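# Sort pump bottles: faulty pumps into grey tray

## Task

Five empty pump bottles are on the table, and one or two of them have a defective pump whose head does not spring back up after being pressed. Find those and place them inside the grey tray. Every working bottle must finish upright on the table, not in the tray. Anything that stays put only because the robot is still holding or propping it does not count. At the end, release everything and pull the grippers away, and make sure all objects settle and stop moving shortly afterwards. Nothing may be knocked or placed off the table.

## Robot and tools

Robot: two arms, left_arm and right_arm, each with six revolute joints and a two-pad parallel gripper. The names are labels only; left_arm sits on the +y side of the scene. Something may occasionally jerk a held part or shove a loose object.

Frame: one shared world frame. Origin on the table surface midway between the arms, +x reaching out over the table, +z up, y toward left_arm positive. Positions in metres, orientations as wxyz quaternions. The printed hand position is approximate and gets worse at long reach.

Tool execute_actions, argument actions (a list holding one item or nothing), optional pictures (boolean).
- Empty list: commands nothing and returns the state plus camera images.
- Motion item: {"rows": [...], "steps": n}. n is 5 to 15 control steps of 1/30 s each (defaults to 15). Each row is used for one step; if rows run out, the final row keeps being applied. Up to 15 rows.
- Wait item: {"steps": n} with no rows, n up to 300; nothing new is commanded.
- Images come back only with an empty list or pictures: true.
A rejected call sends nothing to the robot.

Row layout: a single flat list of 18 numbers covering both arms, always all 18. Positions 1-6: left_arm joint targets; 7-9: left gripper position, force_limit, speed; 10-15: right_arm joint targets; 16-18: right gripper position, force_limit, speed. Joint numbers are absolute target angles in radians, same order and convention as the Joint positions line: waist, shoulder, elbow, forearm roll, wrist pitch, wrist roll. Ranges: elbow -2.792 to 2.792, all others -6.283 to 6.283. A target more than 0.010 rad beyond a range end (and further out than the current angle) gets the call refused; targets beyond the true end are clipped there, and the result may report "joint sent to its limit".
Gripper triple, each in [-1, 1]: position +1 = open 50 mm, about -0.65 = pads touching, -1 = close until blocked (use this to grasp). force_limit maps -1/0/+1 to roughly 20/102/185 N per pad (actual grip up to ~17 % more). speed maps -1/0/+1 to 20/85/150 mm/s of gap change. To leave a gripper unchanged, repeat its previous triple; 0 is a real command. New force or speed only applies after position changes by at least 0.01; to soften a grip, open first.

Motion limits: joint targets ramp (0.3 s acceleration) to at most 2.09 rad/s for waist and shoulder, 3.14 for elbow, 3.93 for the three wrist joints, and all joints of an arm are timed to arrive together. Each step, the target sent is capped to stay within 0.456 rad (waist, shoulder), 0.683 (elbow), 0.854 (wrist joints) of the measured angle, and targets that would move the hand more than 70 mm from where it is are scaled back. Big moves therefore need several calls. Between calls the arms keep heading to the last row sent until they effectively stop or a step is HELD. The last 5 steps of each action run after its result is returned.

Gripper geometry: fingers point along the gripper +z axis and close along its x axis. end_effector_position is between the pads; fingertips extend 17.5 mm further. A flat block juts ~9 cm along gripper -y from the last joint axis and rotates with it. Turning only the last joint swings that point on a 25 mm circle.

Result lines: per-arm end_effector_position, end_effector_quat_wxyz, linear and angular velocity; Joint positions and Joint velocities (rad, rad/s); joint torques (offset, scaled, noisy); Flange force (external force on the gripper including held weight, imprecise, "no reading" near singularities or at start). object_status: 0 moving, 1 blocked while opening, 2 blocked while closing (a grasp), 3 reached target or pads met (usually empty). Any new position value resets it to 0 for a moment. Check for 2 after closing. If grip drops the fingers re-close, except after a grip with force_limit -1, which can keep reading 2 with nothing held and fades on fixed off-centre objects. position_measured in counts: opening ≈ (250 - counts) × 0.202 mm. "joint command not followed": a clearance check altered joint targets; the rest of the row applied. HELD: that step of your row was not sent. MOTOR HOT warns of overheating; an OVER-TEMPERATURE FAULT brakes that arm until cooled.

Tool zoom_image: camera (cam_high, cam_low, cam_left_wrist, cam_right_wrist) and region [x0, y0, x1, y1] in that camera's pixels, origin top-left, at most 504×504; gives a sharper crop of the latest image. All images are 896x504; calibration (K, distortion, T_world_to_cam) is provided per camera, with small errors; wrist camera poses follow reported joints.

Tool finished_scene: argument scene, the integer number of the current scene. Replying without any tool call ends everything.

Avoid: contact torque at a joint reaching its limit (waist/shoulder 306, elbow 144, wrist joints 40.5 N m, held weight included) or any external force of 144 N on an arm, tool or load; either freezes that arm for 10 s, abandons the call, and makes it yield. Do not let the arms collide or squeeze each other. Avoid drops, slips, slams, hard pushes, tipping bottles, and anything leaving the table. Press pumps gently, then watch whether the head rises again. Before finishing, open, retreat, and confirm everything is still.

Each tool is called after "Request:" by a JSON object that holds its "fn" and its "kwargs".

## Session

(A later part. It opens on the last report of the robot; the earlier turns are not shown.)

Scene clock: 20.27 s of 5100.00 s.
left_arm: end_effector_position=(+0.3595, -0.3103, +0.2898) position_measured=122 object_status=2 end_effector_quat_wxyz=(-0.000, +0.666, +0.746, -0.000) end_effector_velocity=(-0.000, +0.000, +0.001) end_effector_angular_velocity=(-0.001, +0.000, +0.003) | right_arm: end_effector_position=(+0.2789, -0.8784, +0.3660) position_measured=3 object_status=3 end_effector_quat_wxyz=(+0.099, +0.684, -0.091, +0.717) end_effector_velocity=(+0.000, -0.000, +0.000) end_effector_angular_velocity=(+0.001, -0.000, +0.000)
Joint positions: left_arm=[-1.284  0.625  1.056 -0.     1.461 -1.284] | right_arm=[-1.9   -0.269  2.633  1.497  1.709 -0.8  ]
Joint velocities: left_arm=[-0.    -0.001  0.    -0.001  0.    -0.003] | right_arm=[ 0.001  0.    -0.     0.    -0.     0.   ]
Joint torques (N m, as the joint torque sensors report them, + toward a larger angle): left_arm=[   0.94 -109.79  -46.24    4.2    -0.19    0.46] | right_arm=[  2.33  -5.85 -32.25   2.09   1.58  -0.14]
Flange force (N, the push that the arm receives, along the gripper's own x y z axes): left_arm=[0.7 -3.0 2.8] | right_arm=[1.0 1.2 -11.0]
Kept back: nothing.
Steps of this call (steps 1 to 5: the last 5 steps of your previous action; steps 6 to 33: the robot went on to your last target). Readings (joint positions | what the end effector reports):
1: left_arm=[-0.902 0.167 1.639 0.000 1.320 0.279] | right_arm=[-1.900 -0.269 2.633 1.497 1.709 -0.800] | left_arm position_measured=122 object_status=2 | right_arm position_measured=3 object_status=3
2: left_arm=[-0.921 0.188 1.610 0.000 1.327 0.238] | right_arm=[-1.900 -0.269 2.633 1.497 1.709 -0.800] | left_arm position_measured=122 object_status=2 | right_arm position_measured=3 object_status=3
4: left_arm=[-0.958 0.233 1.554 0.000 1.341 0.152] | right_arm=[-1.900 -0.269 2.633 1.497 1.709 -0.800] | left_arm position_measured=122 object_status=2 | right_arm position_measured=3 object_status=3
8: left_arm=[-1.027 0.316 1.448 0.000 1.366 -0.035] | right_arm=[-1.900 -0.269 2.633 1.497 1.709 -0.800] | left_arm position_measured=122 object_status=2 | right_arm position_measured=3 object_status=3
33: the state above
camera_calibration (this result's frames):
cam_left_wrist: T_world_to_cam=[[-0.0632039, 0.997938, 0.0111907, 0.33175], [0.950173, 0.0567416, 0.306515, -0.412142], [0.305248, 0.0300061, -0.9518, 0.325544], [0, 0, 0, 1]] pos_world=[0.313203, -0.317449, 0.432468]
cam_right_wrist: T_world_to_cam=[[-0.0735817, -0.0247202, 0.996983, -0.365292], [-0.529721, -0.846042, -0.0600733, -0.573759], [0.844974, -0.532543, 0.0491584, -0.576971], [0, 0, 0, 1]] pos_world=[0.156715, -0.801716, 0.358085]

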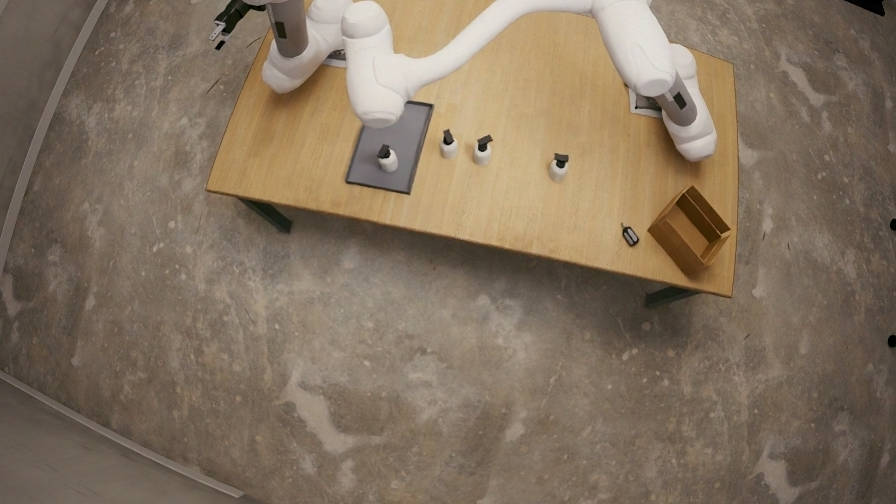

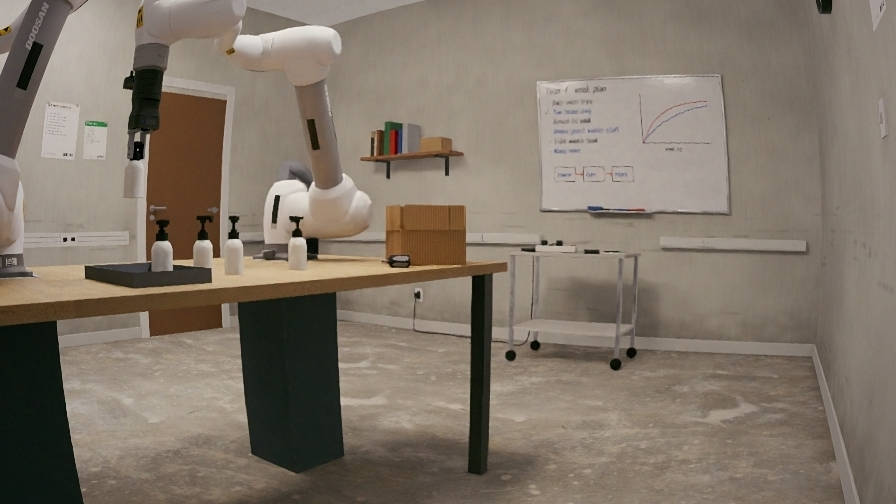

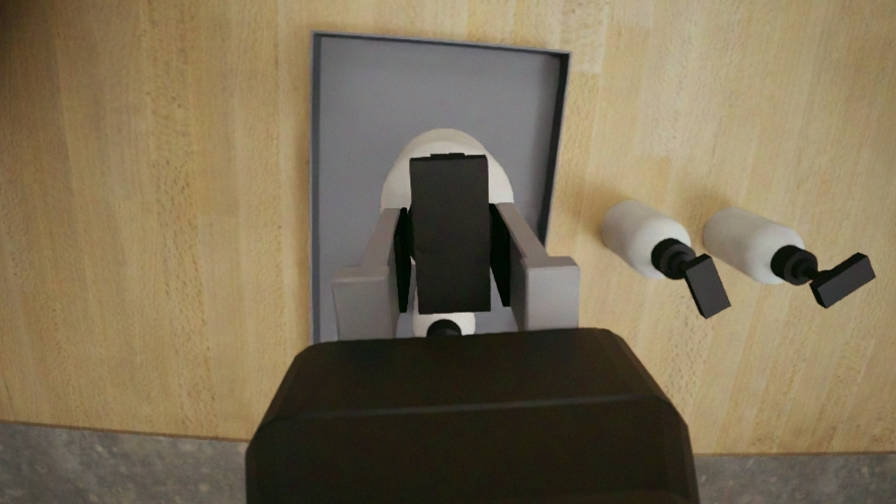

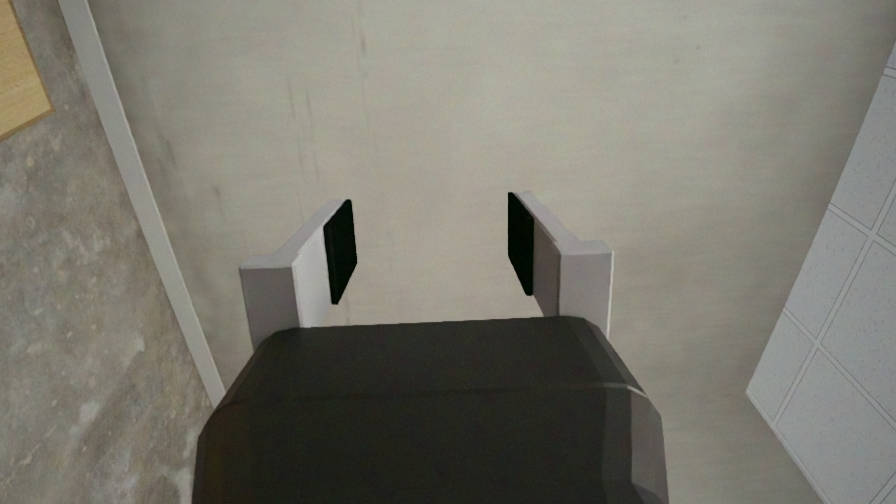

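Request:
{"fn": "execute_actions", "kwargs": {"actions": [{"rows":[[-1.2837,0.6958,1.246,0,1.1998,-1.2837,-1,-0.5,0,-1.9,-0.269,2.633,1.497,1.709,-0.8,1,0,0]]}]}}

Request:
{"fn": "execute_actions", "kwargs": {"actions": [{"rows":[[-1.2837,0.7019,1.254,0,1.1857,-1.2837,-1,-0.5,0,-1.9,-0.269,2.633,1.497,1.709,-0.8,1,0,0]],"steps":10}]}}

Request:
{"fn": "execute_actions", "kwargs": {"actions": [{"rows":[[-1.2837,0.7019,1.254,0,1.1857,-1.2837,1,-0.5,0,-1.9,-0.269,2.633,1.497,1.709,-0.8,1,0,0]],"steps":12}]}}

Request:
{"fn": "execute_actions", "kwargs": {"actions": [{"rows":[[-1.2837,0.625,1.056,0,1.4606,-1.2837,1,-0.5,0,-1.9,-0.269,2.633,1.497,1.709,-0.8,1,0,0]]}]}}

Request:
{"fn": "execute_actions", "kwargs": {"actions": [{"steps":10}], "pictures": true}}

Scene clock: 20.87 s of 5100.00 s.
left_arm: end_effector_position=(+0.3595, -0.3104, +0.1262) position_measured=122 object_status=2 end_effector_quat_wxyz=(-0.001, +0.666, +0.746, +0.000) end_effector_velocity=(-0.016, +0.037, -0.295) end_effector_angular_velocity=(+0.038, +0.016, -0.001) | right_arm: end_effector_position=(+0.2789, -0.8784, +0.3660) position_measured=3 object_status=3 end_effector_quat_wxyz=(+0.099, +0.684, -0.091, +0.717) end_effector_velocity=(-0.000, -0.000, +0.000) end_effector_angular_velocity=(+0.000, -0.000, -0.000)
Joint positions: left_arm=[-1.284  0.694  1.24  -0.     1.209 -1.284] | right_arm=[-1.9   -0.269  2.633  1.497  1.709 -0.8  ]
Joint velocities: left_arm=[-0.001  0.134  0.33   0.    -0.423 -0.   ] | right_arm=[-0.    -0.    -0.001  0.     0.     0.001]
Joint torques (N m, as the joint torque sensors report them, + toward a larger angle): left_arm=[   3.37 -177.41  -74.48    7.14   -0.55    0.24] | right_arm=[  1.78  -7.23 -33.76   2.61   1.76  -0.29]
Flange force (N, the push that the arm receives, along the gripper's own x y z axes): left_arm=[-3.4 -1.4 7.3] | right_arm=[-3.5 2.2 -9.9]
Steps of this call (steps 1 to 8: the robot went on to your last target; steps 9 to 18: the first 10 steps of this action). Readings (joint positions | what the end effector reports):
9: left_arm=[-1.284 0.625 1.056 -0.000 1.460 -1.284] | right_arm=[-1.900 -0.269 2.633 1.497 1.709 -0.800] | left_arm position_measured=122 object_status=2 | right_arm position_measured=3 object_status=3
10: left_arm=[-1.284 0.627 1.061 -0.000 1.451 -1.284] | right_arm=[-1.900 -0.269 2.633 1.497 1.709 -0.800] | left_arm position_measured=122 object_status=2 | right_arm position_measured=3 object_status=3
12: left_arm=[-1.284 0.642 1.103 -0.000 1.394 -1.284] | right_arm=[-1.900 -0.269 2.633 1.497 1.709 -0.800] | left_arm position_measured=122 object_status=2 | right_arm position_measured=3 object_status=3
16: left_arm=[-1.284 0.679 1.202 -0.000 1.261 -1.284] | right_arm=[-1.900 -0.269 2.633 1.497 1.709 -0.800] | left_arm position_measured=122 object_status=2 | right_arm position_measured=3 object_status=3
18: the state above

Scene clock: 21.20 s of 5100.00 s.
left_arm: end_effector_position=(+0.3594, -0.3102, +0.1118) position_measured=122 object_status=2 end_effector_quat_wxyz=(-0.000, +0.666, +0.746, +0.000) end_effector_velocity=(+0.002, -0.000, -0.000) end_effector_angular_velocity=(-0.003, -0.000, +0.003) | right_arm: end_effector_position=(+0.2789, -0.8784, +0.3660) position_measured=3 object_status=3 end_effector_quat_wxyz=(+0.099, +0.684, -0.091, +0.717) end_effector_velocity=(-0.000, +0.000, +0.000) end_effector_angular_velocity=(+0.001, -0.001, +0.001)
Joint positions: left_arm=[-1.284  0.702  1.254  0.     1.186 -1.284] | right_arm=[-1.9   -0.269  2.633  1.497  1.709 -0.8  ]
Joint velocities: left_arm=[ 0.002  0.001 -0.001 -0.001 -0.002 -0.   ] | right_arm=[ 0.     0.    -0.    -0.     0.001  0.002]
Joint torques (N m, as the joint torque sensors report them, + toward a larger angle): left_arm=[ -0.66 -90.32 -32.88   2.67   0.32   0.19] | right_arm=[  3.13  -8.99 -32.58   2.01   1.8   -0.22]
Flange force (N, the push that the arm receives, along the gripper's own x y z axes): left_arm=[-0.1 -2.1 0.2] | right_arm=[-6.5 7.5 -13.9]
Steps of this call (steps 1 to 5: the last 5 steps of your previous action; steps 6 to 10: the first 5 steps of this action). Readings (joint positions | what the end effector reports):
6: left_arm=[-1.284 0.696 1.246 -0.000 1.199 -1.284] | right_arm=[-1.900 -0.269 2.633 1.497 1.709 -0.800] | left_arm position_measured=122 object_status=2 | right_arm position_measured=3 object_status=3
7: left_arm=[-1.284 0.698 1.249 0.000 1.192 -1.284] | right_arm=[-1.900 -0.269 2.633 1.497 1.709 -0.800] | left_arm position_measured=122 object_status=2 | right_arm position_measured=3 object_status=3
9: left_arm=[-1.284 0.702 1.254 0.000 1.186 -1.284] | right_arm=[-1.900 -0.269 2.633 1.497 1.709 -0.800] | left_arm position_measured=122 object_status=2 | right_arm position_measured=3 object_status=3
10: the state above

Scene clock: 21.60 s of 5100.00 s.
left_arm: end_effector_position=(+0.3594, -0.3103, +0.1119) position_measured=30 object_status=0 end_effector_quat_wxyz=(-0.000, +0.666, +0.746, +0.000) end_effector_velocity=(-0.001, -0.001, +0.000) end_effector_angular_velocity=(-0.001, +0.001, -0.000) | right_arm: end_effector_position=(+0.2789, -0.8784, +0.3660) position_measured=3 object_status=3 end_effector_quat_wxyz=(+0.099, +0.684, -0.091, +0.717) end_effector_velocity=(-0.000, -0.001, +0.000) end_effector_angular_velocity=(-0.001, +0.000, -0.002)
Joint positions: left_arm=[-1.284  0.702  1.254  0.     1.186 -1.284] | right_arm=[-1.9   -0.269  2.633  1.497  1.709 -0.8  ]
Joint velocities: left_arm=[-0.001 -0.     0.    -0.001  0.    -0.   ] | right_arm=[-0.001 -0.    -0.     0.001 -0.001 -0.   ]
Joint torques (N m, as the joint torque sensors report them, + toward a larger angle): left_arm=[   0.81 -112.56  -42.04    3.93   -0.13    0.23] | right_arm=[  0.84  -7.57 -31.67   2.14   1.43  -0.03]
Flange force (N, the push that the arm receives, along the gripper's own x y z axes): left_arm=[-1.6 -1.1 3.0] | right_arm=[-2.8 7.1 -5.5]
Steps of this call (steps 1 to 5: the last 5 steps of your previous action; steps 6 to 12: the first 7 steps of this action). Readings (joint positions | what the end effector reports):
6: left_arm=[-1.284 0.702 1.254 0.000 1.186 -1.284] | right_arm=[-1.900 -0.269 2.633 1.497 1.709 -0.800] | left_arm position_measured=114 object_status=0 | right_arm position_measured=3 object_status=3
7: left_arm=[-1.284 0.702 1.254 0.000 1.186 -1.284] | right_arm=[-1.900 -0.269 2.633 1.497 1.709 -0.800] | left_arm position_measured=100 object_status=0 | right_arm position_measured=3 object_status=3
9: left_arm=[-1.284 0.702 1.254 0.000 1.186 -1.284] | right_arm=[-1.900 -0.269 2.633 1.497 1.709 -0.800] | left_arm position_measured=72 object_status=0 | right_arm position_measured=3 object_status=3
12: the state above

Scene clock: 22.10 s of 5100.00 s.
left_arm: end_effector_position=(+0.3600, -0.3117, +0.2804) position_measured=3 object_status=3 end_effector_quat_wxyz=(+0.001, +0.666, +0.746, -0.000) end_effector_velocity=(-0.013, +0.031, +0.422) end_effector_angular_velocity=(-0.052, -0.022, +0.000) | right_arm: end_effector_position=(+0.2789, -0.8784, +0.3660) position_measured=3 object_status=3 end_effector_quat_wxyz=(+0.099, +0.684, -0.091, +0.717) end_effector_velocity=(-0.000, +0.000, +0.000) end_effector_angular_velocity=(+0.001, -0.000, +0.000)
Joint positions: left_arm=[-1.284  0.629  1.067 -0.     1.444 -1.284] | right_arm=[-1.9   -0.269  2.633  1.497  1.709 -0.8  ]
Joint velocities: left_arm=[-0.    -0.19  -0.448  0.     0.581 -0.001] | right_arm=[-0.    -0.    -0.    -0.     0.     0.001]
Joint torques (N m, as the joint torque sensors report them, + toward a larger angle): left_arm=[  0.57 -62.96 -20.3    1.81  -0.17   0.14] | right_arm=[  2.34  -7.68 -32.15   2.19   1.31  -0.05]
Flange force (N, the push that the arm receives, along the gripper's own x y z axes): left_arm=[-5.5 0.2 -0.4] | right_arm=[-3.5 5.7 -12.5]
Steps of this call (steps 1 to 5: the last 5 steps of your previous action; steps 6 to 15: the first 10 steps of this action). Readings (joint positions | what the end effector reports):
6: left_arm=[-1.284 0.702 1.254 0.000 1.186 -1.284] | right_arm=[-1.900 -0.269 2.633 1.497 1.709 -0.800] | left_arm position_measured=3 object_status=0 | right_arm position_measured=3 object_status=3
7: left_arm=[-1.284 0.700 1.248 -0.000 1.195 -1.284] | right_arm=[-1.900 -0.269 2.633 1.497 1.709 -0.800] | left_arm position_measured=3 object_status=0 | right_arm position_measured=3 object_status=3
9: left_arm=[-1.284 0.685 1.207 -0.000 1.252 -1.284] | right_arm=[-1.900 -0.269 2.633 1.497 1.709 -0.800] | left_arm position_measured=3 object_status=3 | right_arm position_measured=3 object_status=3
13: left_arm=[-1.284 0.646 1.109 -0.000 1.386 -1.284] | right_arm=[-1.900 -0.269 2.633 1.497 1.709 -0.800] | left_arm position_measured=3 object_status=3 | right_arm position_measured=3 object_status=3
15: the state above

Scene clock: 22.43 s of 5100.00 s.
left_arm: end_effector_position=(+0.3594, -0.3103, +0.2899) position_measured=3 object_status=3 end_effector_quat_wxyz=(-0.000, +0.666, +0.746, -0.000) end_effector_velocity=(-0.001, -0.000, -0.001) end_effector_angular_velocity=(+0.001, +0.001, -0.001) | right_arm: end_effector_position=(+0.2789, -0.8784, +0.3660) position_measured=3 object_status=3 end_effector_quat_wxyz=(+0.099, +0.684, -0.091, +0.717) end_effector_velocity=(-0.000, +0.000, -0.000) end_effector_angular_velocity=(+0.003, -0.001, -0.000)
Joint positions: left_arm=[-1.284  0.625  1.056 -0.     1.461 -1.284] | right_arm=[-1.9   -0.269  2.633  1.497  1.709 -0.8  ]
Joint velocities: left_arm=[-0.001  0.001  0.    -0.     0.    -0.   ] | right_arm=[-0.001  0.     0.    -0.     0.     0.002]
Joint torques (N m, as the joint torque sensors report them, + toward a larger angle): left_arm=[   1.02 -108.77  -45.01    4.35   -0.07    0.2 ] | right_arm=[  1.68  -5.87 -32.7    2.44   1.62  -0.22]
Flange force (N, the push that the arm receives, along the gripper's own x y z axes): left_arm=[-2.2 -1.0 2.9] | right_arm=[0.3 1.1 -9.4]
Kept back: nothing.
Steps of this call (steps 1 to 5: the last 5 steps of your previous action; steps 6 to 10: the robot went on to your last target). Readings (joint positions | what the end effector reports):
1: left_arm=[-1.284 0.625 1.057 -0.000 1.457 -1.284] | right_arm=[-1.900 -0.269 2.633 1.497 1.709 -0.800] | left_arm position_measured=3 object_status=3 | right_arm position_measured=3 object_status=3
2: left_arm=[-1.284 0.624 1.056 -0.000 1.460 -1.284] | right_arm=[-1.900 -0.269 2.633 1.497 1.709 -0.800] | left_arm position_measured=3 object_status=3 | right_arm position_measured=3 object_status=3
4: left_arm=[-1.284 0.625 1.056 -0.000 1.460 -1.284] | right_arm=[-1.900 -0.269 2.633 1.497 1.709 -0.800] | left_arm position_measured=3 object_status=3 | right_arm position_measured=3 object_status=3
8: left_arm=[-1.284 0.625 1.056 -0.000 1.461 -1.284] | right_arm=[-1.900 -0.269 2.633 1.497 1.709 -0.800] | left_arm position_measured=3 object_status=3 | right_arm position_measured=3 object_status=3
10: the state above
camera_calibration (this result's frames):
cam_left_wrist: T_world_to_cam=[[-0.0632792, 0.997934, 0.0111074, 0.331772], [0.950144, 0.0568363, 0.306587, -0.412073], [0.305323, 0.0299542, -0.951778, 0.325639], [0, 0, 0, 1]] pos_world=[0.313098, -0.31742, 0.432587]
cam_right_wrist: T_world_to_cam=[[-0.0735819, -0.0247202, 0.996983, -0.365292], [-0.529721, -0.846042, -0.0600735, -0.573759], [0.844974, -0.532543, 0.0491585, -0.576971], [0, 0, 0, 1]] pos_world=[0.156715, -0.801716, 0.358085]

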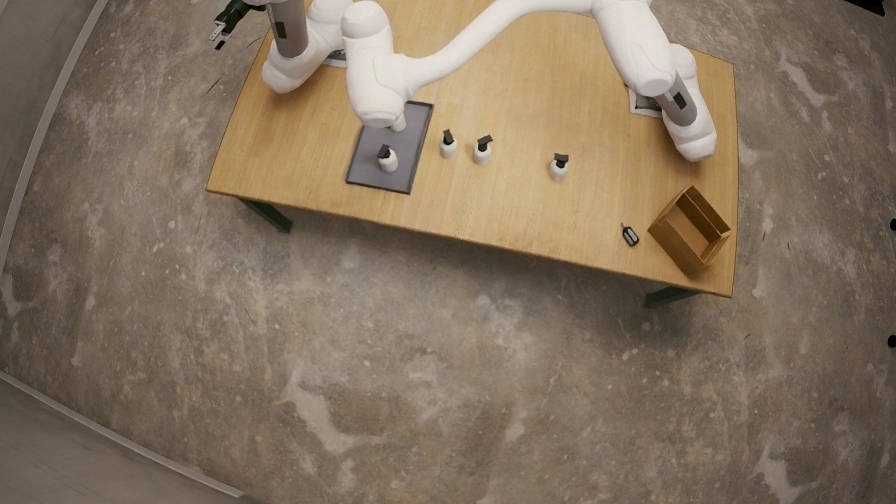

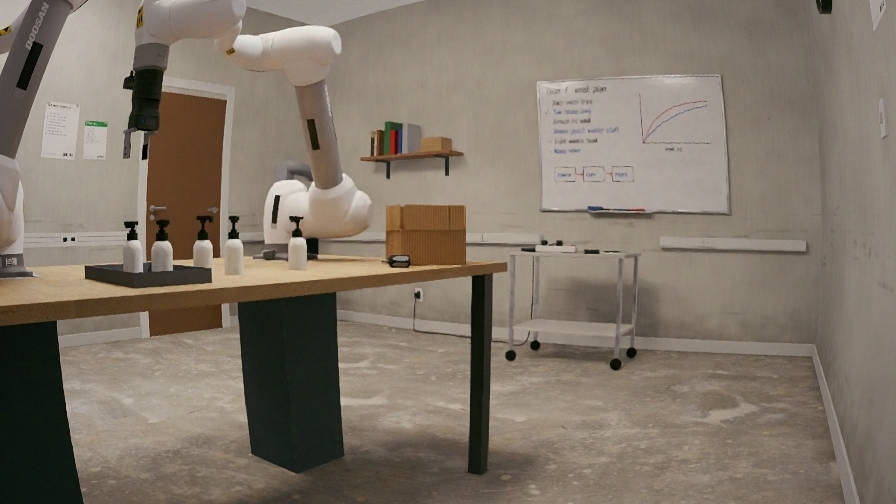

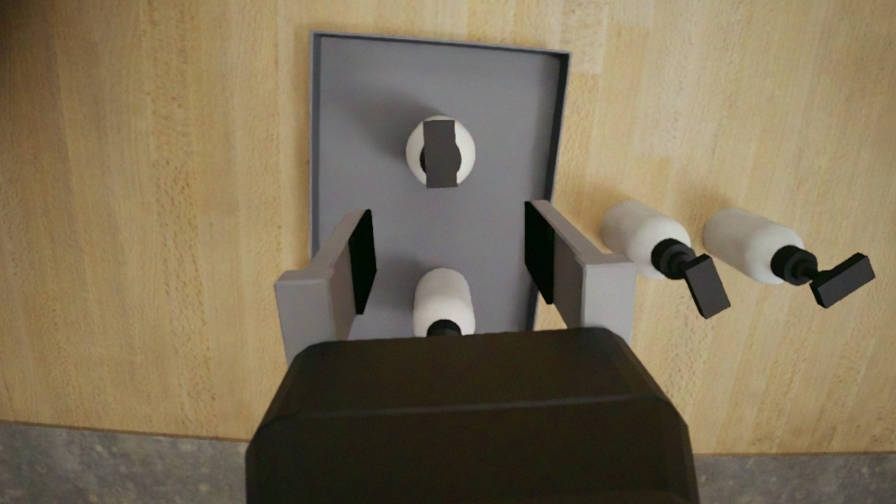

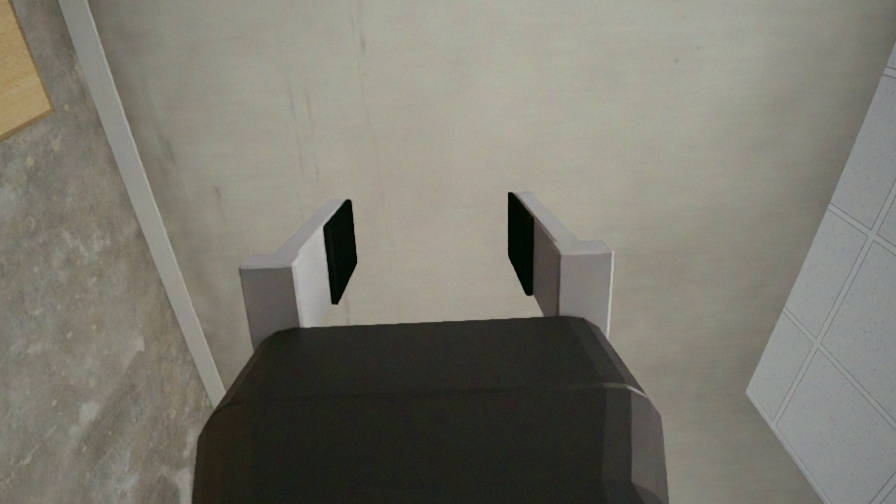

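Request:
{"fn": "finished_scene", "kwargs": {"scene": 1}}

The scene is finished: the task was done.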